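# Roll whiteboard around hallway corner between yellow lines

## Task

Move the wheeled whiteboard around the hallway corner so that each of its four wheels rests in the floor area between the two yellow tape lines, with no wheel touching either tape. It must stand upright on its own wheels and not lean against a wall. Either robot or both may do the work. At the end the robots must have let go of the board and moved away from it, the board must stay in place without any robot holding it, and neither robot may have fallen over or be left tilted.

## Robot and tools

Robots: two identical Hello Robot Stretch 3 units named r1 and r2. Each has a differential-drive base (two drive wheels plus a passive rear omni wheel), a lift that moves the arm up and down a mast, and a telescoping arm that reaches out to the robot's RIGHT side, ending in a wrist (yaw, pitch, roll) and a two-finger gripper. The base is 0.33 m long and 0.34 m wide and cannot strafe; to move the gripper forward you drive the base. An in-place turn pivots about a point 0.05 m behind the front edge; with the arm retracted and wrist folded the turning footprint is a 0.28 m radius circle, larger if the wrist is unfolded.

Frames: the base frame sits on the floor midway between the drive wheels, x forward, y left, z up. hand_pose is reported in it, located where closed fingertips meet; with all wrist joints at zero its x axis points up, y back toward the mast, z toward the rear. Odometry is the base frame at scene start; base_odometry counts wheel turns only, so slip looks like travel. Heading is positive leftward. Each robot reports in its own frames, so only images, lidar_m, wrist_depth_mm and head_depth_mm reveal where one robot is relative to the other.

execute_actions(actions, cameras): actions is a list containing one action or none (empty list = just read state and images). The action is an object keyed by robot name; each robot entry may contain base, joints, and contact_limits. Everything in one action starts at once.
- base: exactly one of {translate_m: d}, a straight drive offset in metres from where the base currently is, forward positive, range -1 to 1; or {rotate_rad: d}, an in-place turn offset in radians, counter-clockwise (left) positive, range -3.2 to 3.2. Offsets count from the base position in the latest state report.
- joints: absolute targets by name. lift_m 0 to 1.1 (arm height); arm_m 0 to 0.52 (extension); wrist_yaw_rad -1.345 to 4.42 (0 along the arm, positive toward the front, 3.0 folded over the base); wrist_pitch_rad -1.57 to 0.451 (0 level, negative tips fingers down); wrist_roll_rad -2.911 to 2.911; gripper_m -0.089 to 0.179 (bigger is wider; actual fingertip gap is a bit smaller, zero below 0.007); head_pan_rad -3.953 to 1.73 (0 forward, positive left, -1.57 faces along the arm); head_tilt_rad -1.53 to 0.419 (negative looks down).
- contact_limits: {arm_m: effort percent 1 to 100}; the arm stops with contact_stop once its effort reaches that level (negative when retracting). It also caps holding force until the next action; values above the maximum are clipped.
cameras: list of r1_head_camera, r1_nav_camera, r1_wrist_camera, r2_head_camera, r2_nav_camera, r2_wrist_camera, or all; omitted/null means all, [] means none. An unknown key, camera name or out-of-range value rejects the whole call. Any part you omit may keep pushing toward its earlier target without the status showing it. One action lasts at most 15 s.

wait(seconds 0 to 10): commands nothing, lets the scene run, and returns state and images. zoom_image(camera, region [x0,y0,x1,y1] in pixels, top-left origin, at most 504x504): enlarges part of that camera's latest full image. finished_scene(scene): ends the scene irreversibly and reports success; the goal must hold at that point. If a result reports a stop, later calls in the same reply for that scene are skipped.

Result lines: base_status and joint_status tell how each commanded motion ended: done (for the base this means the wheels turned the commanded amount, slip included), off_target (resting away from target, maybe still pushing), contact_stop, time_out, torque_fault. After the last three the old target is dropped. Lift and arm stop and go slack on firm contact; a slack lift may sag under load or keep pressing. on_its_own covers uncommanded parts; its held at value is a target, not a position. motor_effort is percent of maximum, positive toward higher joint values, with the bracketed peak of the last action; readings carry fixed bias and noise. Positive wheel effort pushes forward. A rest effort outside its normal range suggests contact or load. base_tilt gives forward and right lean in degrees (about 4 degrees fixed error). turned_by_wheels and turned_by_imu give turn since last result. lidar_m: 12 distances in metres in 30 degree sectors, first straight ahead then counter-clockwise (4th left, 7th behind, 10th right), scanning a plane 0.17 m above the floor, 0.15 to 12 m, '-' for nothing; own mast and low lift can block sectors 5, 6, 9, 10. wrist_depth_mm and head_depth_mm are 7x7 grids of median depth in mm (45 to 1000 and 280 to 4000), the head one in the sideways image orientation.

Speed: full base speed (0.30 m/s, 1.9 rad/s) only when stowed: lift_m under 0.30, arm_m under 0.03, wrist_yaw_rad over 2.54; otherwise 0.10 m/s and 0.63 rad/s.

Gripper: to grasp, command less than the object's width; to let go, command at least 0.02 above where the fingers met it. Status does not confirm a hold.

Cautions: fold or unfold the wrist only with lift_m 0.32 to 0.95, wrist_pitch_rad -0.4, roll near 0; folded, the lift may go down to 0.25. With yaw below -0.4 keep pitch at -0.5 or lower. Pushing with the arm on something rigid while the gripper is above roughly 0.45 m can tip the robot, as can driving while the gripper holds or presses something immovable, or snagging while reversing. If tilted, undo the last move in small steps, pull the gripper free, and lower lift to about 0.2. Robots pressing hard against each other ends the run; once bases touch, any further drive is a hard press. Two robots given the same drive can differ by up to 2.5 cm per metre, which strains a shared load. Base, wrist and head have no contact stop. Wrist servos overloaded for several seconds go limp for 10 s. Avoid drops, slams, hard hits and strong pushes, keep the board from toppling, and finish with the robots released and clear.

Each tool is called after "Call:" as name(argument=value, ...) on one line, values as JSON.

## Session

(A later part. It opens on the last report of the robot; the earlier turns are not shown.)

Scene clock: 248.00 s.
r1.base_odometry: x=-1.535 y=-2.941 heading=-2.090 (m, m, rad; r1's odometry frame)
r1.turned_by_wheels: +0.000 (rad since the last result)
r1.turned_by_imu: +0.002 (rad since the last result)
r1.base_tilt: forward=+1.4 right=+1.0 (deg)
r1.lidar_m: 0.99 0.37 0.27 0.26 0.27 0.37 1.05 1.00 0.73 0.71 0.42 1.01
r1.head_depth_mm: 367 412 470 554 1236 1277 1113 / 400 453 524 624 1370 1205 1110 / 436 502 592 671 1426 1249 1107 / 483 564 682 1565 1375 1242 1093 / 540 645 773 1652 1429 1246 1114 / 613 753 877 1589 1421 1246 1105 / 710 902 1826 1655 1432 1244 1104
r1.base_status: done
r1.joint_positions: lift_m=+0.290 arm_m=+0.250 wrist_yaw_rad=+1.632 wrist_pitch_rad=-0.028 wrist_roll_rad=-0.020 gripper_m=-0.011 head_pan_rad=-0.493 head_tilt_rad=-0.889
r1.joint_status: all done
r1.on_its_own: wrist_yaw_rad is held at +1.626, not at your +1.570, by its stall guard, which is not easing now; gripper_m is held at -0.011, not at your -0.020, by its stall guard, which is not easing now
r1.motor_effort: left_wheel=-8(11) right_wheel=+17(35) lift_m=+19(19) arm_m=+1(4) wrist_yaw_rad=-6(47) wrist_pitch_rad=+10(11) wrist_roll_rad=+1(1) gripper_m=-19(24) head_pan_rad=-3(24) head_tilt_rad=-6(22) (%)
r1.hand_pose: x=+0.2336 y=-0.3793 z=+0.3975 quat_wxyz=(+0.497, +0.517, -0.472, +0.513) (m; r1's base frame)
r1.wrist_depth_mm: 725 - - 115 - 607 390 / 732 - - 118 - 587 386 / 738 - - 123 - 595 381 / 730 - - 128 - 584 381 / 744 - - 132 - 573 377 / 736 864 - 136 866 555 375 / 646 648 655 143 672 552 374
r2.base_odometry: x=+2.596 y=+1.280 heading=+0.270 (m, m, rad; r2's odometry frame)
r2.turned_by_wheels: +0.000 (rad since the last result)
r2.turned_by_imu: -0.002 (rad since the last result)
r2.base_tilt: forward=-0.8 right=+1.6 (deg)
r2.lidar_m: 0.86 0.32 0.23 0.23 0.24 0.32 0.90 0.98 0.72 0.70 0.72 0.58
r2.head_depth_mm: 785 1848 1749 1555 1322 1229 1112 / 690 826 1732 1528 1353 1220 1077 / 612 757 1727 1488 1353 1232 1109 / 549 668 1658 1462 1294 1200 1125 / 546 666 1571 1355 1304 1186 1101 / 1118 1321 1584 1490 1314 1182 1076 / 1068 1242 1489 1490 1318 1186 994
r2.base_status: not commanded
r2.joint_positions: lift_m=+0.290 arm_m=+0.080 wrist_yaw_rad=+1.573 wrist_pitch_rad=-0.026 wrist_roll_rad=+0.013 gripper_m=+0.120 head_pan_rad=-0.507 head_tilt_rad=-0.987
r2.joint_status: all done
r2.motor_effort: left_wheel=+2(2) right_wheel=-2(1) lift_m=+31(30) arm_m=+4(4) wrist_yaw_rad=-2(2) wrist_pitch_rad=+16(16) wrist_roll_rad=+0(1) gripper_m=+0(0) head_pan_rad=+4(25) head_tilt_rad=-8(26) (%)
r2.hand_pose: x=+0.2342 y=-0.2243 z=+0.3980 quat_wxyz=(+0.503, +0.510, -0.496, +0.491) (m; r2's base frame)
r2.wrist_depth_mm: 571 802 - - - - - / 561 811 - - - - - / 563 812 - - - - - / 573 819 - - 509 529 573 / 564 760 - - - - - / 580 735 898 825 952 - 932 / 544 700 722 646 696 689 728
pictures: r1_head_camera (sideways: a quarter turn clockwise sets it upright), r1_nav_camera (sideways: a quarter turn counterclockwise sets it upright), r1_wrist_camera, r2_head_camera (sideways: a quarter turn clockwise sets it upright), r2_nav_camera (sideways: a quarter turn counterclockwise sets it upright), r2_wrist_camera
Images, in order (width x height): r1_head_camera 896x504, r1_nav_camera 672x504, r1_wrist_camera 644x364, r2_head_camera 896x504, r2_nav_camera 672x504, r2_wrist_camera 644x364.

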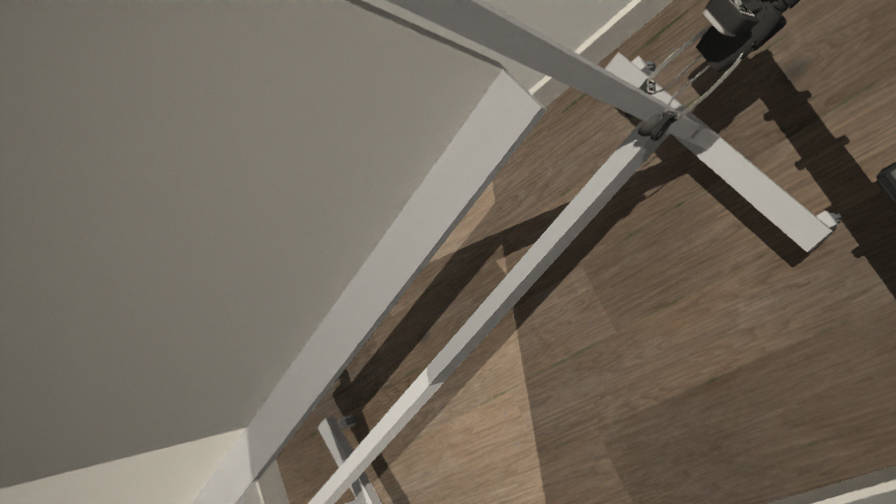

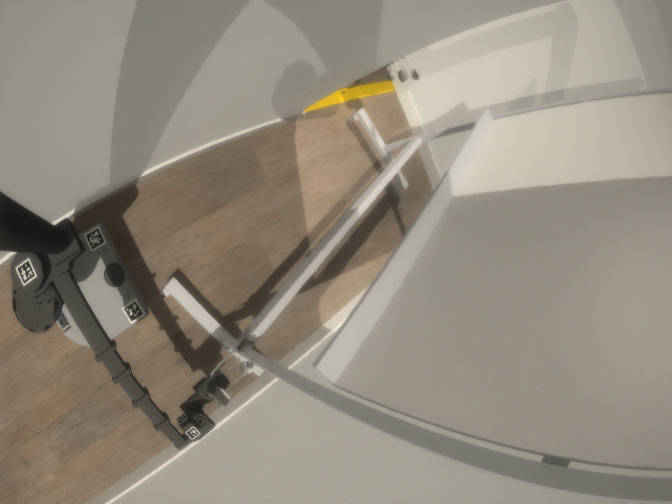

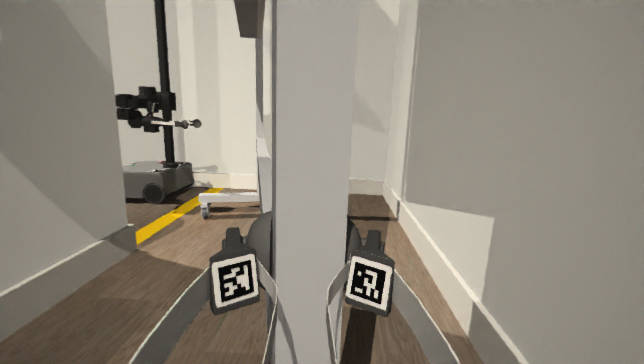

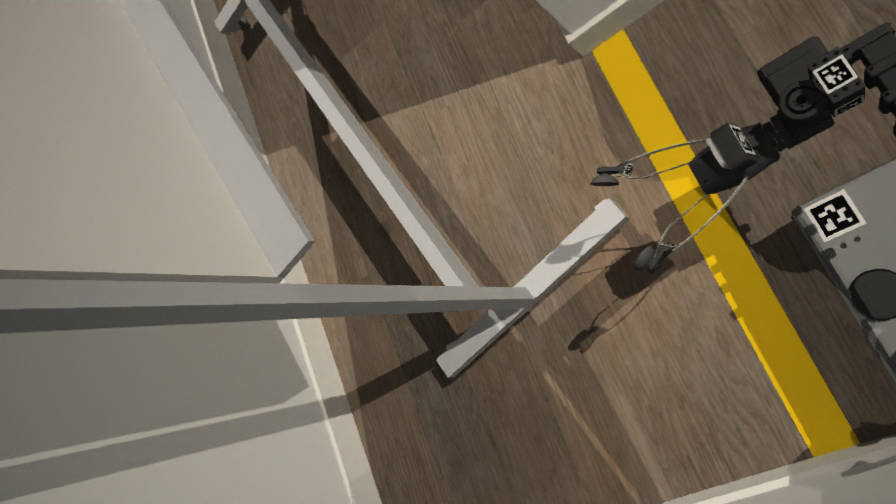

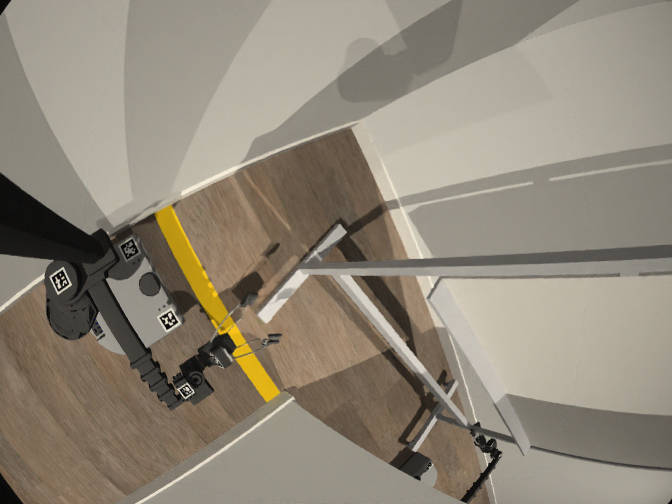

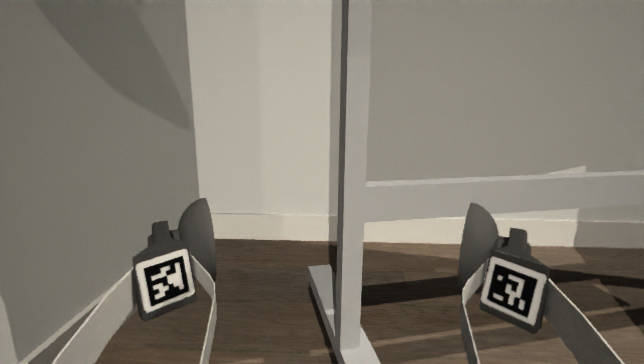

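Call:
execute_actions(actions=[{"r1": {"joints": {"gripper_m": 0.09, "wrist_yaw_rad": 1.57, "arm_m": 0.236, "head_pan_rad": -0.8, "head_tilt_rad": -1.0}}, "r2": {"base": {"translate_m": 0.35}, "joints": {"arm_m": 0.101, "head_pan_rad": -0.8, "head_tilt_rad": -1.15}}}], cameras=["r1_head_camera", "r1_wrist_camera", "r2_head_camera", "r2_wrist_camera"])

Scene clock: 305.97 s.
r1.base_odometry: x=-1.535 y=-2.941 heading=-2.090 (m, m, rad; r1's odometry frame)
r1.turned_by_wheels: +0.000 (rad since the last result)
r1.turned_by_imu: +0.000 (rad since the last result)
r1.base_tilt: forward=+1.4 right=+1.1 (deg)
r1.lidar_m: 0.99 0.37 0.27 0.26 0.27 0.37 1.05 1.00 0.73 0.71 0.42 1.01
r1.head_depth_mm: 653 758 882 1062 1272 1218 1085 / 358 430 940 1210 1369 1213 1130 / 376 449 545 766 1293 1215 - / 397 475 589 1458 1313 1176 1126 / 422 509 644 1515 1342 1216 1097 / 450 551 683 1537 1357 1207 1093 / 481 600 728 1478 1352 1208 1095
r1.base_status: not commanded
r1.joint_positions: lift_m=+0.290 arm_m=+0.236 wrist_yaw_rad=+1.568 wrist_pitch_rad=-0.028 wrist_roll_rad=-0.020 gripper_m=+0.090 head_pan_rad=-0.793 head_tilt_rad=-0.987
r1.joint_status: all done
r1.motor_effort: left_wheel=-1(8) right_wheel=+1(19) lift_m=+19(19) arm_m=-3(2) wrist_yaw_rad=+2(24) wrist_pitch_rad=+10(10) wrist_roll_rad=+0(0) gripper_m=+0(81) head_pan_rad=-3(20) head_tilt_rad=-6(18) (%)
r1.hand_pose: x=+0.2341 y=-0.3819 z=+0.3976 quat_wxyz=(+0.513, +0.501, -0.488, +0.497) (m; r1's base frame)
r1.wrist_depth_mm: 769 - - 114 - 536 375 / 771 - - 118 - 547 367 / 766 - - 122 - 533 364 / 793 - - 127 - 540 363 / 768 - - 131 904 527 361 / 752 881 771 137 802 540 356 / 639 646 638 143 684 496 355
r2.base_odometry: x=+2.933 y=+1.373 heading=+0.270 (m, m, rad; r2's odometry frame)
r2.turned_by_wheels: +0.000 (rad since the last result)
r2.turned_by_imu: +0.000 (rad since the last result)
r2.base_tilt: forward=-0.8 right=+1.6 (deg)
r2.lidar_m: 0.84 0.32 0.23 0.22 0.23 0.32 0.90 0.98 0.72 0.71 0.30 0.87
r2.head_depth_mm: 478 698 1541 1407 1307 1194 1106 / 334 497 631 1407 1314 1189 1102 / 294 336 500 1344 1298 1211 - / 1187 1453 1499 1157 1237 1208 - / 1069 1300 1488 1390 1256 1182 - / 963 1157 1430 1361 1257 1165 1023 / 886 1039 1261 1362 1250 1157 802
r2.base_status: done
r2.joint_positions: lift_m=+0.290 arm_m=+0.101 wrist_yaw_rad=+1.572 wrist_pitch_rad=-0.026 wrist_roll_rad=+0.013 gripper_m=+0.120 head_pan_rad=-0.793 head_tilt_rad=-1.136
r2.joint_status: all done
r2.motor_effort: left_wheel=+2(9) right_wheel=-2(3) lift_m=+31(31) arm_m=+4(5) wrist_yaw_rad=-2(2) wrist_pitch_rad=+16(16) wrist_roll_rad=+1(1) gripper_m=+0(0) head_pan_rad=-3(22) head_tilt_rad=-9(28) (%)
r2.hand_pose: x=+0.2342 y=-0.2454 z=+0.3980 quat_wxyz=(+0.503, +0.510, -0.496, +0.490) (m; r2's base frame)
r2.wrist_depth_mm: 584 725 719 91 93 712 713 / 582 756 750 94 97 725 721 / 583 767 785 97 101 750 759 / 591 818 798 101 105 784 755 / 594 797 841 105 818 818 816 / 587 741 829 109 817 - 835 / 562 704 699 113 156 166 170
pictures: r1_head_camera (sideways: a quarter turn clockwise sets it upright), r1_wrist_camera, r2_head_camera (sideways: a quarter turn clockwise sets it upright), r2_wrist_camera
Images, in order (width x height): r1_head_camera 896x504, r1_wrist_camera 644x364, r2_head_camera 896x504, r2_wrist_camera 644x364.

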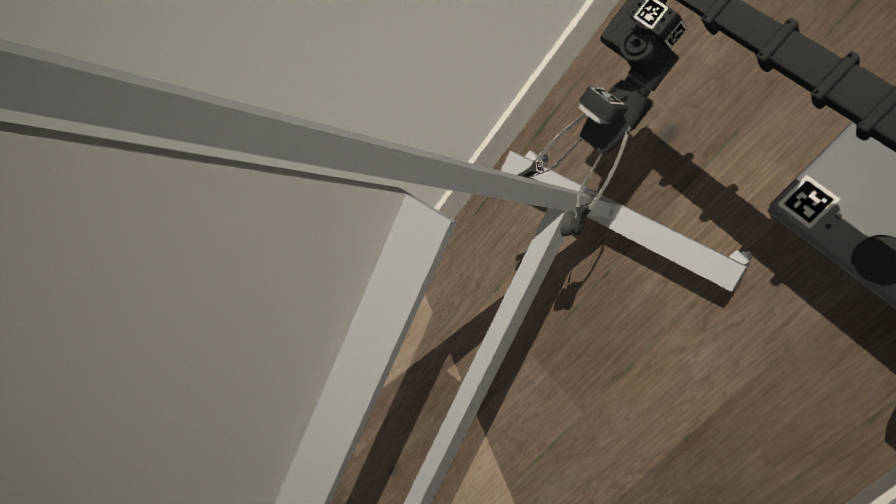

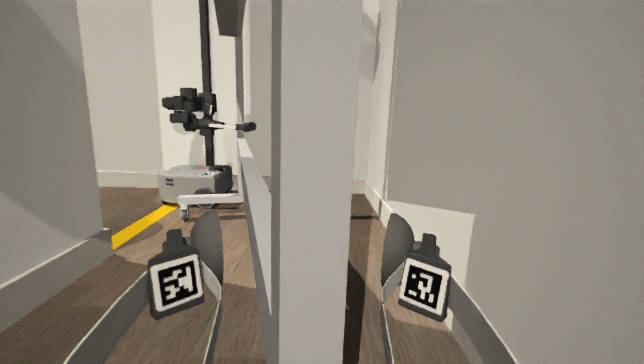

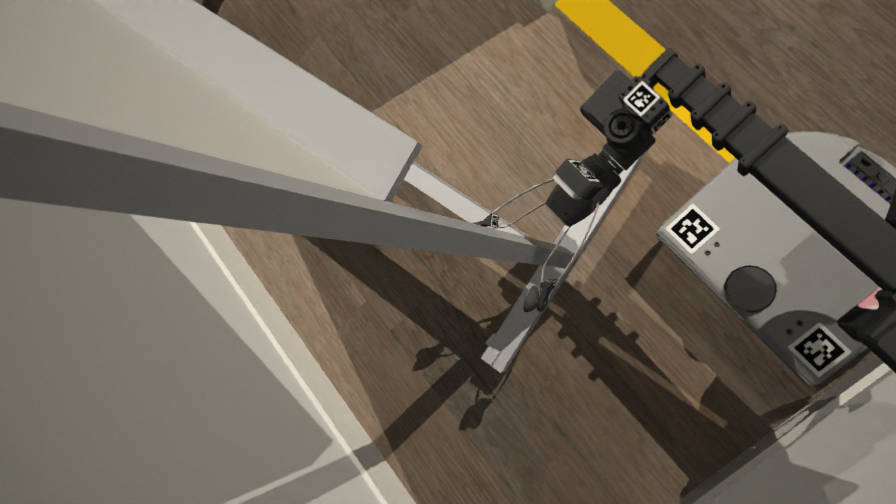

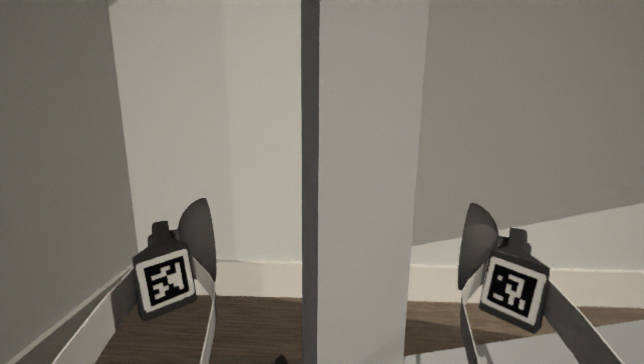

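Call:
execute_actions(actions=[{"r2": {"base": {"translate_m": 0.01}, "joints": {"arm_m": 0.108, "gripper_m": 0.012}}}], cameras=["r2_head_camera", "r2_wrist_camera"])

Scene clock: 310.30 s.
r1.base_odometry: x=-1.535 y=-2.941 heading=-2.090 (m, m, rad; r1's odometry frame)
r1.turned_by_wheels: +0.000 (rad since the last result)
r1.turned_by_imu: +0.000 (rad since the last result)
r1.base_tilt: forward=+1.5 right=+1.0 (deg)
r1.lidar_m: 0.99 0.37 0.27 0.26 0.27 0.37 1.05 0.99 0.73 0.71 0.42 1.01
r1.head_depth_mm: 653 757 883 1062 1279 1223 1089 / 358 431 940 1209 1373 1220 1125 / 376 449 546 765 1301 1217 - / 398 474 590 1462 1315 1186 1126 / 422 510 644 1510 1328 1206 1095 / 450 550 683 1532 1350 1211 1090 / 481 601 727 1485 1353 1209 1094
r1.base_status: not commanded
r1.joint_positions: lift_m=+0.290 arm_m=+0.236 wrist_yaw_rad=+1.568 wrist_pitch_rad=-0.028 wrist_roll_rad=-0.020 gripper_m=+0.090 head_pan_rad=-0.793 head_tilt_rad=-0.987
r1.joint_status: not commanded
r1.motor_effort: left_wheel=-2(1) right_wheel=+1(2) lift_m=+18(19) arm_m=-2(2) wrist_yaw_rad=+3(2) wrist_pitch_rad=+10(10) wrist_roll_rad=+0(0) gripper_m=+0(1) head_pan_rad=-2(2) head_tilt_rad=-6(7) (%)
r1.hand_pose: x=+0.2341 y=-0.3819 z=+0.3976 quat_wxyz=(+0.513, +0.501, -0.488, +0.497) (m; r1's base frame)
r1.wrist_depth_mm: 783 - - 114 - 550 370 / 790 - - 118 - 541 368 / 775 - - 122 - 544 362 / 791 - - 126 - 532 358 / 790 - - 132 900 526 360 / 752 872 761 137 797 527 362 / 640 642 625 143 670 482 357
r2.base_odometry: x=+2.943 y=+1.376 heading=+0.270 (m, m, rad; r2's odometry frame)
r2.turned_by_wheels: +0.000 (rad since the last result)
r2.turned_by_imu: -0.001 (rad since the last result)
r2.base_tilt: forward=-0.7 right=+1.6 (deg)
r2.lidar_m: 0.83 0.32 0.23 0.22 0.23 0.32 0.91 0.98 0.72 0.71 0.29 0.86
r2.head_depth_mm: 429 686 1528 1413 1296 1193 1113 / 325 444 623 1393 1305 1187 1111 / 1219 335 456 1351 1307 1201 - / 1182 1482 1532 1347 1244 1216 - / 1053 1283 1489 1380 1251 1177 - / 953 1147 1415 1370 1264 1164 1017 / 877 1027 1258 1361 1246 1155 797
r2.base_status: done
r2.joint_positions: lift_m=+0.290 arm_m=+0.108 wrist_yaw_rad=+1.572 wrist_pitch_rad=-0.026 wrist_roll_rad=+0.013 gripper_m=+0.013 head_pan_rad=-0.793 head_tilt_rad=-1.136
r2.joint_status: all done
r2.motor_effort: left_wheel=+3(9) right_wheel=-2(4) lift_m=+31(31) arm_m=+4(5) wrist_yaw_rad=-2(2) wrist_pitch_rad=+16(16) wrist_roll_rad=+1(0) gripper_m=-19(91) head_pan_rad=-3(2) head_tilt_rad=-8(9) (%)
r2.hand_pose: x=+0.2342 y=-0.2524 z=+0.3980 quat_wxyz=(+0.503, +0.510, -0.496, +0.490) (m; r2's base frame)
r2.wrist_depth_mm: 592 704 725 81 686 696 694 / 596 749 728 84 716 735 714 / 589 767 755 87 738 738 729 / 594 803 789 90 805 779 797 / 600 815 810 93 97 798 792 / 602 816 841 97 101 808 825 / 584 717 700 100 689 724 719
pictures: r2_head_camera (sideways: a quarter turn clockwise sets it upright), r2_wrist_camera
Images, in order (width x height): r2_head_camera 896x504, r2_wrist_camera 644x364.

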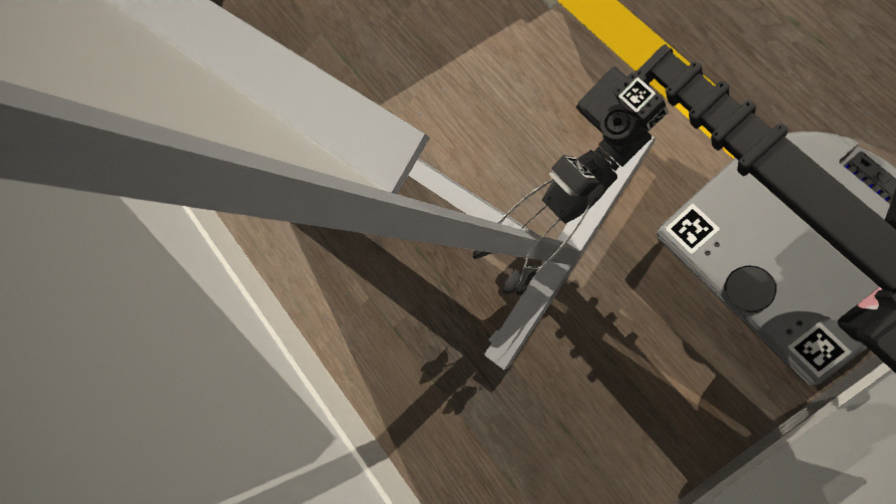

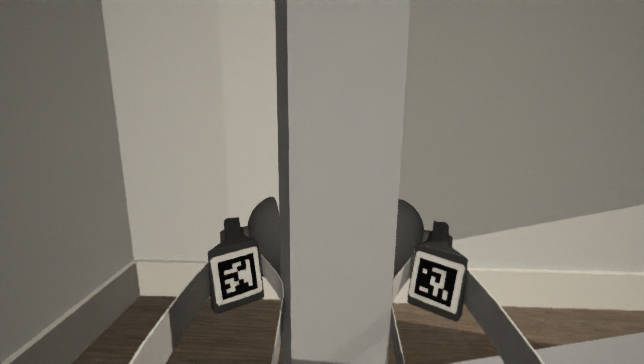

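Call:
execute_actions(actions=[{"r1": {"base": {"translate_m": -0.03}}, "r2": {"base": {"translate_m": -0.15}}}], cameras=["r1_head_camera", "r1_wrist_camera", "r2_head_camera", "r2_wrist_camera"])

Scene clock: 346.23 s.
r1.base_odometry: x=-1.520 y=-2.915 heading=-2.090 (m, m, rad; r1's odometry frame)
r1.turned_by_wheels: +0.000 (rad since the last result)
r1.turned_by_imu: +0.000 (rad since the last result)
r1.base_tilt: forward=+1.4 right=+1.0 (deg)
r1.lidar_m: 0.99 0.37 0.27 0.26 0.27 0.37 1.05 1.00 0.73 0.71 0.44 1.01
r1.head_depth_mm: 664 758 885 1059 1264 1219 1088 / 722 830 982 1207 1358 1215 1124 / 381 463 992 1341 1338 1215 - / 395 477 600 1456 1222 1177 1125 / 414 498 627 1487 1335 1211 1095 / 434 529 669 1528 1350 1208 1100 / 458 564 696 1513 1356 1208 1095
r1.base_status: done
r1.joint_positions: lift_m=+0.290 arm_m=+0.236 wrist_yaw_rad=+1.568 wrist_pitch_rad=-0.027 wrist_roll_rad=-0.020 gripper_m=+0.090 head_pan_rad=-0.793 head_tilt_rad=-0.988
r1.joint_status: not commanded
r1.motor_effort: left_wheel=+0(5) right_wheel=+0(5) lift_m=+19(18) arm_m=-2(2) wrist_yaw_rad=+1(2) wrist_pitch_rad=+10(10) wrist_roll_rad=+0(0) gripper_m=+0(1) head_pan_rad=-3(2) head_tilt_rad=-6(7) (%)
r1.hand_pose: x=+0.2341 y=-0.3819 z=+0.3977 quat_wxyz=(+0.513, +0.501, -0.488, +0.497) (m; r1's base frame)
r1.wrist_depth_mm: 766 - - 168 - 551 366 / 781 - - 174 - 549 367 / 762 - - 179 - 538 362 / 780 - - 187 - 537 365 / 776 - 330 - 909 539 362 / 745 881 748 785 790 529 358 / 640 640 623 625 691 487 359
r2.base_odometry: x=+2.798 y=+1.336 heading=+0.270 (m, m, rad; r2's odometry frame)
r2.turned_by_wheels: +0.000 (rad since the last result)
r2.turned_by_imu: -0.002 (rad since the last result)
r2.base_tilt: forward=-0.8 right=+1.6 (deg)
r2.lidar_m: 0.86 0.32 0.23 0.23 0.23 0.32 0.91 0.98 0.72 0.70 0.32 1.02
r2.head_depth_mm: 743 1659 1572 1416 1287 1196 1104 / 396 660 651 1414 1310 1183 1103 / 299 364 594 1379 1300 1198 - / 1395 1608 1479 988 1232 1203 - / 1249 1531 1513 1372 1251 1182 - / 1130 1370 1483 1362 1267 1161 1026 / 1038 1221 1429 1363 1259 1159 803
r2.base_status: done
r2.joint_positions: lift_m=+0.290 arm_m=+0.108 wrist_yaw_rad=+1.527 wrist_pitch_rad=-0.024 wrist_roll_rad=+0.013 gripper_m=+0.013 head_pan_rad=-0.793 head_tilt_rad=-1.137
r2.joint_status: not commanded
r2.on_its_own: wrist_yaw_rad is held at +1.526, not at your +1.570, by its stall guard, which is not easing now
r2.motor_effort: left_wheel=+3(5) right_wheel=-10(27) lift_m=+31(31) arm_m=+0(3) wrist_yaw_rad=-1(21) wrist_pitch_rad=+14(16) wrist_roll_rad=+0(0) gripper_m=-13(20) head_pan_rad=-3(3) head_tilt_rad=-8(8) (%)
r2.hand_pose: x=+0.2340 y=-0.2641 z=+0.3987 quat_wxyz=(+0.514, +0.498, -0.508, +0.480) (m; r2's base frame)
r2.wrist_depth_mm: 631 858 863 103 847 892 852 / 643 863 899 107 852 890 904 / 633 924 926 111 910 911 915 / 643 920 959 115 921 968 973 / 632 927 973 118 973 999 964 / 640 874 946 123 - 926 221 / 634 690 704 128 170 174 189
pictures: r1_head_camera (sideways: a quarter turn clockwise sets it upright), r1_wrist_camera, r2_head_camera (sideways: a quarter turn clockwise sets it upright), r2_wrist_camera
Images, in order (width x height): r1_head_camera 896x504, r1_wrist_camera 644x364, r2_head_camera 896x504, r2_wrist_camera 644x364.

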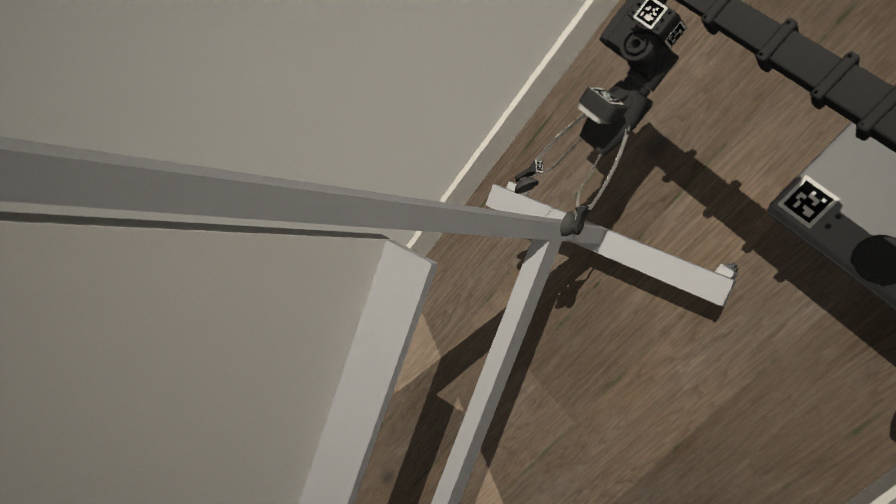

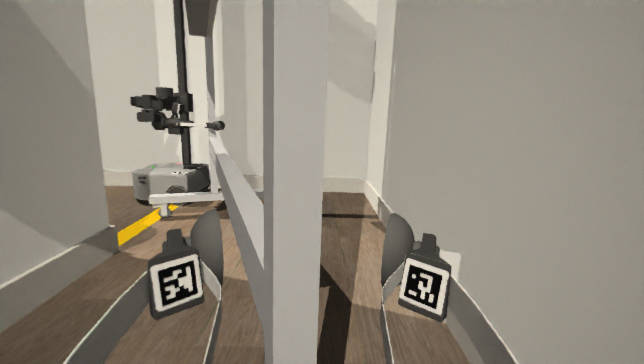

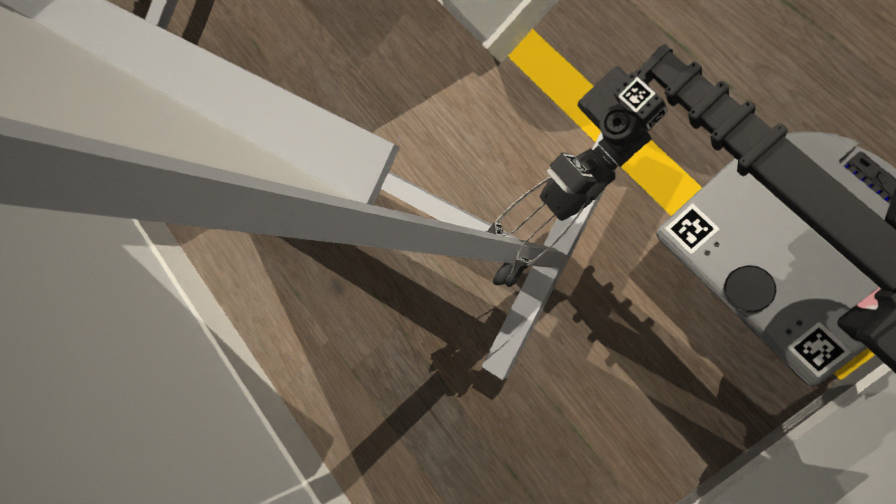

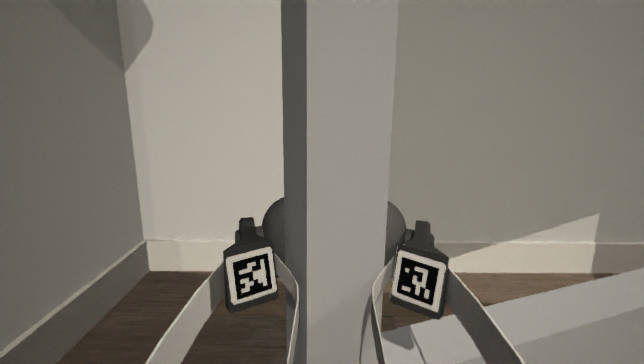

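Call:
execute_actions(actions=[{"r1": {"joints": {"gripper_m": 0.028, "arm_m": 0.228}}, "r2": {"joints": {"gripper_m": 0.002, "head_pan_rad": -0.9, "head_tilt_rad": -0.9}}}], cameras=["r1_head_camera", "r1_wrist_camera", "r2_wrist_camera"])

Scene clock: 367.67 s.
r1.base_odometry: x=-1.520 y=-2.915 heading=-2.090 (m, m, rad; r1's odometry frame)
r1.turned_by_wheels: +0.000 (rad since the last result)
r1.turned_by_imu: +0.000 (rad since the last result)
r1.base_tilt: forward=+1.4 right=+1.0 (deg)
r1.lidar_m: 0.99 0.37 0.27 0.26 0.27 0.37 1.05 1.00 0.73 0.70 0.44 1.01
r1.head_depth_mm: 662 758 882 1065 1286 1218 1089 / 719 830 983 1206 1362 1221 1132 / 382 462 994 1336 1337 1217 - / 395 477 601 1451 1212 1179 1131 / 414 499 628 1474 1336 1215 1099 / 434 530 667 1551 1358 1211 1101 / 457 564 696 1499 1352 1203 1098
r1.base_status: not commanded
r1.joint_positions: lift_m=+0.290 arm_m=+0.228 wrist_yaw_rad=+1.569 wrist_pitch_rad=-0.027 wrist_roll_rad=-0.020 gripper_m=+0.028 head_pan_rad=-0.793 head_tilt_rad=-0.988
r1.joint_status: all done
r1.motor_effort: left_wheel=+1(1) right_wheel=+0(0) lift_m=+20(18) arm_m=-2(4) wrist_yaw_rad=+2(1) wrist_pitch_rad=+10(10) wrist_roll_rad=+0(0) gripper_m=+0(80) head_pan_rad=-3(3) head_tilt_rad=-7(6) (%)
r1.hand_pose: x=+0.2341 y=-0.3738 z=+0.3977 quat_wxyz=(+0.513, +0.501, -0.488, +0.497) (m; r1's base frame)
r1.wrist_depth_mm: 764 - - 168 - 554 376 / 777 - - 175 - 564 373 / 761 - - 181 - 555 372 / 779 - - 187 - 550 369 / 785 - - 190 - 543 369 / 762 837 - 195 789 540 368 / 643 654 652 211 667 544 368
r2.base_odometry: x=+2.798 y=+1.336 heading=+0.270 (m, m, rad; r2's odometry frame)
r2.turned_by_wheels: +0.000 (rad since the last result)
r2.turned_by_imu: -0.001 (rad since the last result)
r2.base_tilt: forward=-0.7 right=+1.6 (deg)
r2.lidar_m: 0.86 0.32 0.23 0.23 0.23 0.32 0.91 0.98 0.72 0.70 0.32 1.02
r2.head_depth_mm: 1279 2276 1894 1659 1254 1224 1118 / 547 883 1800 1624 1415 1272 1094 / 336 419 635 675 1370 1261 1103 / - 300 361 477 741 1168 1116 / 1224 1418 1713 1596 1385 1186 1089 / 1099 1250 1460 1576 1376 1186 1079 / 1000 1127 1309 1496 1367 1202 1079
r2.base_status: not commanded
r2.joint_positions: lift_m=+0.290 arm_m=+0.108 wrist_yaw_rad=+1.526 wrist_pitch_rad=-0.024 wrist_roll_rad=+0.013 gripper_m=+0.003 head_pan_rad=-0.893 head_tilt_rad=-0.903
r2.joint_status: all done
r2.on_its_own: wrist_yaw_rad is held at +1.526, not at your +1.570, by its stall guard, which is not easing now
r2.motor_effort: left_wheel=+3(3) right_wheel=-10(11) lift_m=+31(32) arm_m=+0(1) wrist_yaw_rad=+0(1) wrist_pitch_rad=+15(14) wrist_roll_rad=+1(0) gripper_m=-17(62) head_pan_rad=-3(11) head_tilt_rad=+3(28) (%)
r2.hand_pose: x=+0.2340 y=-0.2644 z=+0.3987 quat_wxyz=(+0.514, +0.498, -0.508, +0.479) (m; r2's base frame)
r2.wrist_depth_mm: 633 852 861 104 837 869 854 / 649 879 883 107 890 907 897 / 646 908 936 111 913 909 930 / 636 922 940 115 959 951 955 / 643 958 980 118 987 - 961 / 635 877 920 123 - 939 221 / 635 723 725 128 169 173 189
pictures: r1_head_camera (sideways: a quarter turn clockwise sets it upright), r1_wrist_camera, r2_wrist_camera
Images, in order (width x height): r1_head_camera 896x504, r1_wrist_camera 644x364, r2_wrist_camera 644x364.

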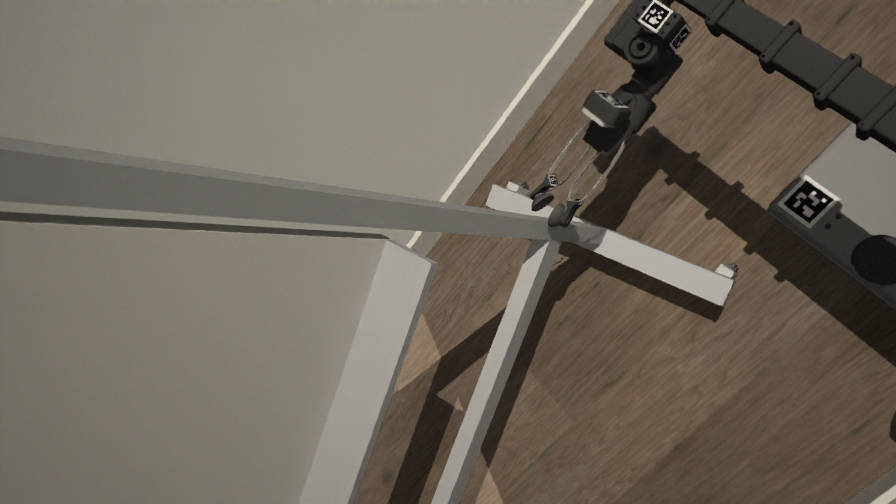

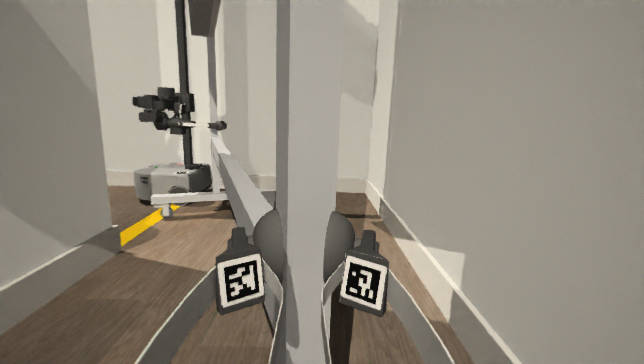

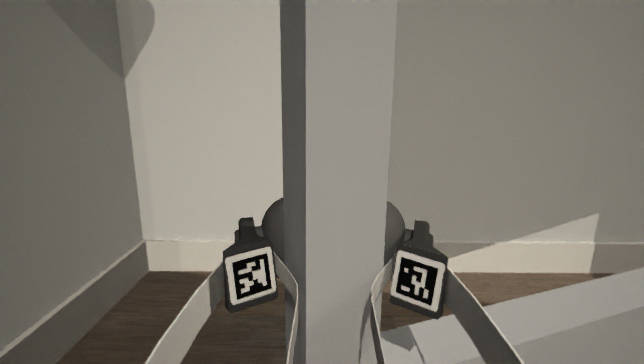

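Call:
execute_actions(actions=[{"r1": {"base": {"translate_m": 0.06}}, "r2": {"base": {"translate_m": -0.06}, "joints": {"wrist_yaw_rad": 1.57}}}], cameras=["r1_head_camera", "r1_wrist_camera", "r2_wrist_camera", "r2_head_camera"])

Scene clock: 381.10 s.
r1.base_odometry: x=-1.550 y=-2.967 heading=-2.090 (m, m, rad; r1's odometry frame)
r1.turned_by_wheels: +0.000 (rad since the last result)
r1.turned_by_imu: +0.000 (rad since the last result)
r1.base_tilt: forward=+1.4 right=+1.0 (deg)
r1.lidar_m: 0.99 0.37 0.27 0.26 0.27 0.37 1.05 1.00 0.73 0.71 0.42 1.01
r1.head_depth_mm: 666 755 881 1065 1280 1211 1091 / 371 815 986 1213 1369 1216 1135 / 368 438 551 1230 1329 1212 - / 377 450 559 661 1314 1176 1130 / 393 473 595 1453 1340 1206 1095 / 410 499 634 1487 1350 1211 1096 / 429 525 668 1546 1343 1210 1091
r1.base_status: done
r1.joint_positions: lift_m=+0.290 arm_m=+0.228 wrist_yaw_rad=+1.577 wrist_pitch_rad=-0.027 wrist_roll_rad=-0.020 gripper_m=+0.028 head_pan_rad=-0.793 head_tilt_rad=-0.988
r1.joint_status: not commanded
r1.motor_effort: left_wheel=-4(6) right_wheel=+10(9) lift_m=+19(19) arm_m=-2(2) wrist_yaw_rad=-8(7) wrist_pitch_rad=+10(10) wrist_roll_rad=+0(0) gripper_m=-5(3) head_pan_rad=-3(2) head_tilt_rad=-7(7) (%)
r1.hand_pose: x=+0.2341 y=-0.3716 z=+0.3977 quat_wxyz=(+0.510, +0.503, -0.486, +0.500) (m; r1's base frame)
r1.wrist_depth_mm: 739 - - 135 - 576 382 / 762 - - 140 - 565 382 / 757 - - 146 - 567 379 / 752 - - 150 - 553 373 / 750 - - 154 - 552 373 / 735 815 747 160 812 544 373 / 637 639 636 170 664 538 365
r2.base_odometry: x=+2.740 y=+1.320 heading=+0.270 (m, m, rad; r2's odometry frame)
r2.turned_by_wheels: +0.000 (rad since the last result)
r2.turned_by_imu: -0.001 (rad since the last result)
r2.base_tilt: forward=-0.7 right=+1.5 (deg)
r2.lidar_m: 0.86 0.32 0.23 0.23 0.24 0.32 0.91 0.98 0.72 0.70 0.31 1.08
r2.head_depth_mm: 2298 2314 1875 1648 1136 1226 1116 / 749 977 1835 1626 1408 1254 1102 / 358 476 726 691 1382 1246 1107 / - 300 361 485 976 1167 1120 / 1291 1520 1759 1594 1394 1174 1082 / 1164 1339 1563 1582 1385 1178 1089 / 1062 1192 1386 1512 1361 1201 1078
r2.base_status: done
r2.joint_positions: lift_m=+0.290 arm_m=+0.108 wrist_yaw_rad=+1.557 wrist_pitch_rad=-0.024 wrist_roll_rad=+0.013 gripper_m=+0.003 head_pan_rad=-0.893 head_tilt_rad=-0.902
r2.joint_status: all done
r2.motor_effort: left_wheel=+3(5) right_wheel=-7(20) lift_m=+31(31) arm_m=+1(0) wrist_yaw_rad=+10(25) wrist_pitch_rad=+14(14) wrist_roll_rad=+1(1) gripper_m=-17(18) head_pan_rad=-3(2) head_tilt_rad=+2(2) (%)
r2.hand_pose: x=+0.2342 y=-0.2565 z=+0.3987 quat_wxyz=(+0.506, +0.506, -0.500, +0.487) (m; r2's base frame)
r2.wrist_depth_mm: 591 865 921 104 924 894 936 / 609 889 959 108 951 937 924 / 603 891 954 111 956 995 962 / 618 889 - 115 - - 995 / 609 889 - 119 - - - / 610 825 958 124 - 924 221 / 613 725 701 129 170 179 196
pictures: r1_head_camera (sideways: a quarter turn clockwise sets it upright), r1_wrist_camera, r2_head_camera (sideways: a quarter turn clockwise sets it upright), r2_wrist_camera
Images, in order (width x height): r1_head_camera 896x504, r1_wrist_camera 644x364, r2_head_camera 896x504, r2_wrist_camera 644x364.

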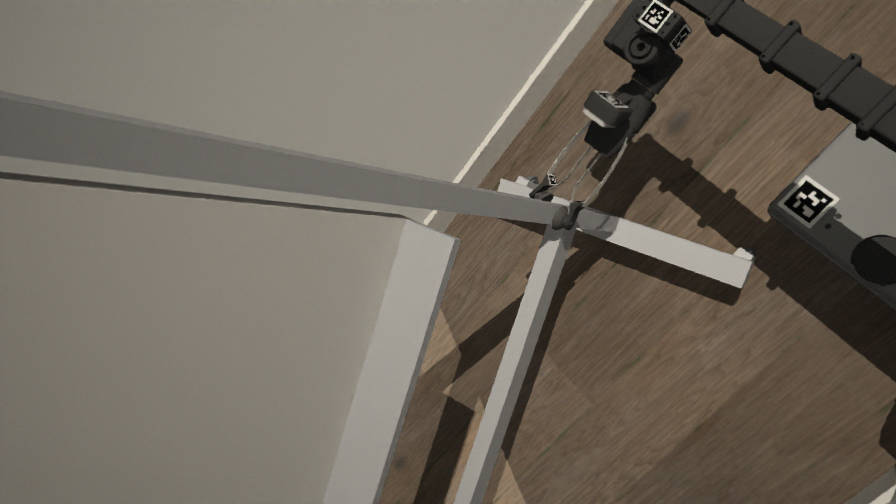

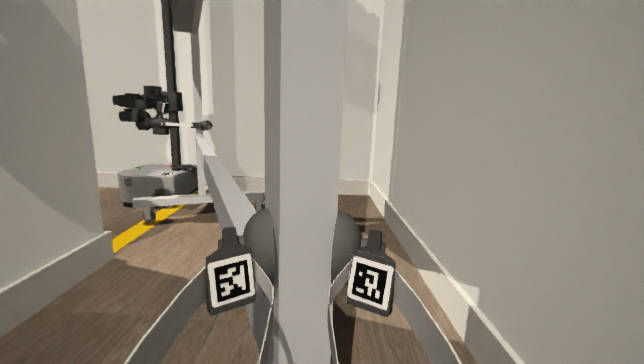

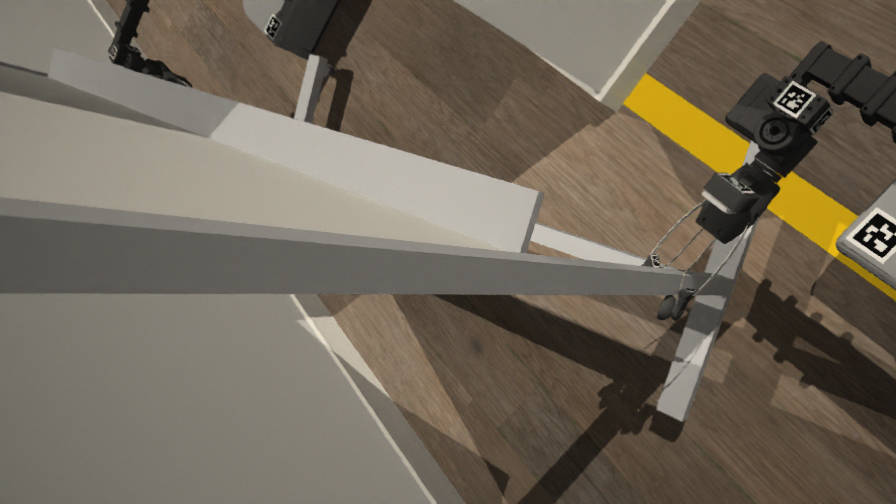

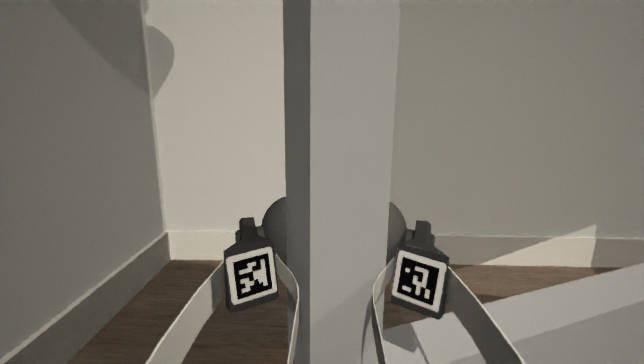

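Call:
execute_actions(actions=[{"r1": {"joints": {"gripper_m": -0.005}}}], cameras=[])

Call:
execute_actions(actions=[{"r1": {"base": {"translate_m": 0.09}, "joints": {"arm_m": 0.275}}, "r2": {"base": {"translate_m": -0.1}}}], cameras=["r1_head_camera", "r1_wrist_camera", "r2_head_camera"])

Scene clock: 395.60 s.
r1.base_odometry: x=-1.550 y=-2.967 heading=-2.090 (m, m, rad; r1's odometry frame)
r1.turned_by_wheels: +0.000 (rad since the last result)
r1.turned_by_imu: +0.000 (rad since the last result)
r1.base_tilt: forward=+1.4 right=+1.0 (deg)
r1.lidar_m: 0.99 0.37 0.27 0.26 0.27 0.37 1.05 1.00 0.73 0.71 0.42 1.01
r1.head_depth_mm: 664 759 886 1062 1285 1213 1088 / 374 818 984 1212 1363 1216 1133 / 368 435 545 1231 1337 1216 - / 377 450 560 658 1302 1174 1125 / 392 473 594 1448 1334 1207 1094 / 410 498 634 1487 1357 1207 1094 / 429 525 668 1528 1350 1217 1095
r1.base_status: not commanded
r1.joint_positions: lift_m=+0.290 arm_m=+0.228 wrist_yaw_rad=+1.577 wrist_pitch_rad=-0.027 wrist_roll_rad=-0.020 gripper_m=-0.004 head_pan_rad=-0.793 head_tilt_rad=-0.988
r1.joint_status: all done
r1.motor_effort: left_wheel=-5(4) right_wheel=+13(13) lift_m=+19(19) arm_m=-2(2) wrist_yaw_rad=-6(7) wrist_pitch_rad=+10(10) wrist_roll_rad=+0(0) gripper_m=-17(91) head_pan_rad=-3(2) head_tilt_rad=-6(6) (%)
r1.hand_pose: x=+0.2341 y=-0.3716 z=+0.3977 quat_wxyz=(+0.510, +0.503, -0.486, +0.500) (m; r1's base frame)
r1.wrist_depth_mm: 756 - - 136 - 582 379 / 760 - - 141 - 567 378 / 752 - - 146 - 561 376 / 763 - - 152 - 556 369 / 782 - - 155 - 551 374 / 752 826 - 160 799 543 373 / 628 633 629 172 674 549 371
r2.base_odometry: x=+2.740 y=+1.320 heading=+0.270 (m, m, rad; r2's odometry frame)
r2.turned_by_wheels: +0.000 (rad since the last result)
r2.turned_by_imu: -0.001 (rad since the last result)
r2.base_tilt: forward=-0.8 right=+1.6 (deg)
r2.lidar_m: 0.85 0.32 0.23 0.23 0.23 0.32 0.91 0.98 0.72 0.70 0.31 1.08
r2.head_depth_mm: 2317 2324 1871 1657 1131 1234 1115 / 757 976 1844 1629 1404 1269 1097 / 358 480 726 689 1381 1246 1099 / - 299 363 484 974 1169 1111 / 1301 1521 1752 1547 1361 1178 1093 / 1164 1344 1585 1576 1369 1178 1085 / 1057 1191 1376 1512 1360 1201 1080
r2.base_status: not commanded
r2.joint_positions: lift_m=+0.290 arm_m=+0.108 wrist_yaw_rad=+1.559 wrist_pitch_rad=-0.024 wrist_roll_rad=+0.013 gripper_m=+0.003 head_pan_rad=-0.893 head_tilt_rad=-0.902
r2.joint_status: not commanded
r2.motor_effort: left_wheel=+3(3) right_wheel=-6(6) lift_m=+31(32) arm_m=+1(1) wrist_yaw_rad=+8(10) wrist_pitch_rad=+14(15) wrist_roll_rad=+0(1) gripper_m=-18(18) head_pan_rad=-3(3) head_tilt_rad=+2(2) (%)
r2.hand_pose: x=+0.2342 y=-0.2559 z=+0.3987 quat_wxyz=(+0.506, +0.506, -0.500, +0.488) (m; r2's base frame)
r2.wrist_depth_mm: 604 892 930 104 905 911 919 / 610 896 950 108 929 957 932 / 614 866 968 112 948 982 982 / 608 917 - 116 995 977 974 / 612 886 - 119 - - - / 611 814 933 124 - 929 221 / 602 690 716 129 170 179 195
pictures: none
No camera images: the call's "cameras" was empty. Leave "cameras" out to get every camera's image.

Scene clock: 397.77 s.
r1.base_odometry: x=-1.594 y=-3.045 heading=-2.090 (m, m, rad; r1's odometry frame)
r1.turned_by_wheels: -0.001 (rad since the last result)
r1.turned_by_imu: +0.000 (rad since the last result)
r1.base_tilt: forward=+1.4 right=+1.0 (deg)
r1.lidar_m: 1.35 0.37 0.27 0.26 0.27 0.37 1.05 1.00 0.73 0.71 0.46 1.01
r1.head_depth_mm: 665 759 887 1061 1271 1224 1089 / 403 501 967 1209 1369 1222 1130 / 401 493 597 1193 1317 1212 - / 411 491 608 1492 1311 1175 1125 / 420 504 634 1478 1342 1208 1097 / 432 520 658 1504 1357 1220 1094 / 443 536 669 1538 1357 1213 1092
r1.base_status: done
r1.joint_positions: lift_m=+0.290 arm_m=+0.275 wrist_yaw_rad=+1.573 wrist_pitch_rad=-0.027 wrist_roll_rad=-0.020 gripper_m=-0.004 head_pan_rad=-0.793 head_tilt_rad=-0.988
r1.joint_status: all done
r1.on_its_own: right_wheel is at rest, and its effort (+20) is outside its rest range (-18 to +18)
r1.motor_effort: left_wheel=-11(13) right_wheel=+20(27) lift_m=+18(19) arm_m=+1(5) wrist_yaw_rad=-3(32) wrist_pitch_rad=+10(10) wrist_roll_rad=+0(0) gripper_m=-18(19) head_pan_rad=-2(2) head_tilt_rad=-6(6) (%)
r1.hand_pose: x=+0.2341 y=-0.4193 z=+0.3977 quat_wxyz=(+0.511, +0.502, -0.487, +0.499) (m; r1's base frame)
r1.wrist_depth_mm: - - - 139 976 484 329 / - - - 144 948 478 327 / - - - 148 934 474 326 / - - - 154 938 475 320 / 811 - 346 157 891 475 320 / 765 836 - 163 722 461 320 / 637 655 624 173 640 466 317
r2.base_odometry: x=+2.644 y=+1.293 heading=+0.271 (m, m, rad; r2's odometry frame)
r2.turned_by_wheels: +0.000 (rad since the last result)
r2.turned_by_imu: -0.001 (rad since the last result)
r2.base_tilt: forward=-0.8 right=+1.6 (deg)
r2.lidar_m: 0.86 0.32 0.24 0.23 0.24 0.32 0.91 0.98 0.72 0.69 0.30 1.19
r2.head_depth_mm: 2602 2355 1810 923 1109 1230 1121 / 2101 2358 1898 1635 1288 1257 1093 / 721 926 826 1567 1389 1252 1101 / - 381 361 612 1027 1174 1121 / 1409 1590 1746 1539 1361 1167 1088 / 1287 1474 1704 1576 1369 1171 1091 / 1170 1316 1520 1573 1355 1206 1076
r2.base_status: done
r2.joint_positions: lift_m=+0.290 arm_m=+0.108 wrist_yaw_rad=+1.630 wrist_pitch_rad=-0.024 wrist_roll_rad=+0.013 gripper_m=+0.003 head_pan_rad=-0.893 head_tilt_rad=-0.902
r2.joint_status: not commanded
r2.on_its_own: wrist_yaw_rad is held at +1.626, not at your +1.570, by its stall guard, which is not easing now
r2.motor_effort: left_wheel=+4(12) right_wheel=+0(17) lift_m=+31(32) arm_m=+2(2) wrist_yaw_rad=-3(29) wrist_pitch_rad=+14(14) wrist_roll_rad=+0(1) gripper_m=-19(21) head_pan_rad=-3(2) head_tilt_rad=+2(2) (%)
r2.hand_pose: x=+0.2338 y=-0.2377 z=+0.3987 quat_wxyz=(+0.488, +0.524, -0.482, +0.505) (m; r2's base frame)
r2.wrist_depth_mm: 550 757 - 104 975 980 965 / 551 761 - 108 - - 995 / 552 790 - 111 - - - / 560 768 - 115 - - - / 565 777 - 120 - - - / 555 753 - 124 - 907 221 / 564 702 708 129 169 184 214
pictures: r1_head_camera (sideways: a quarter turn clockwise sets it upright), r1_wrist_camera, r2_head_camera (sideways: a quarter turn clockwise sets it upright)
Images, in order (width x height): r1_head_camera 896x504, r1_wrist_camera 644x364, r2_head_camera 896x504.

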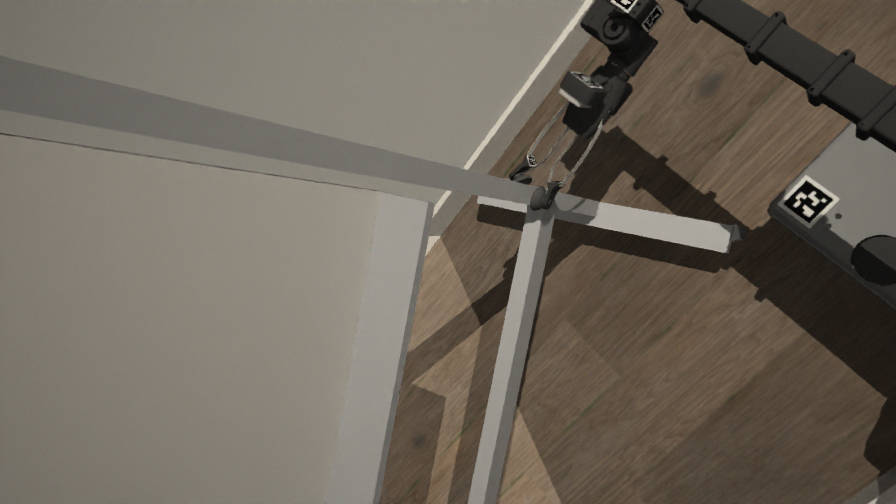

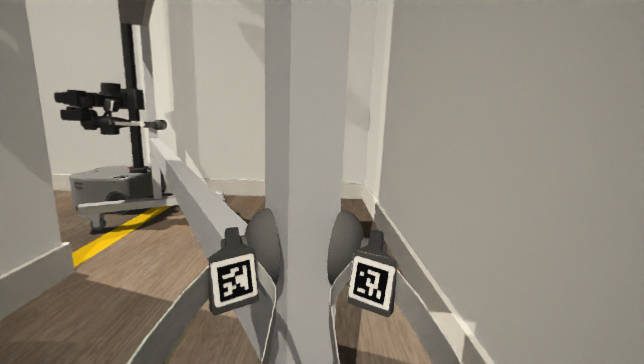

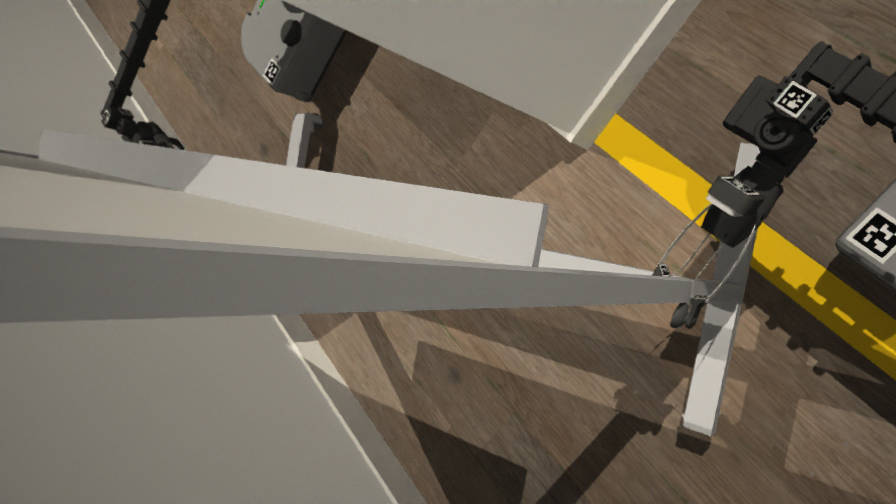

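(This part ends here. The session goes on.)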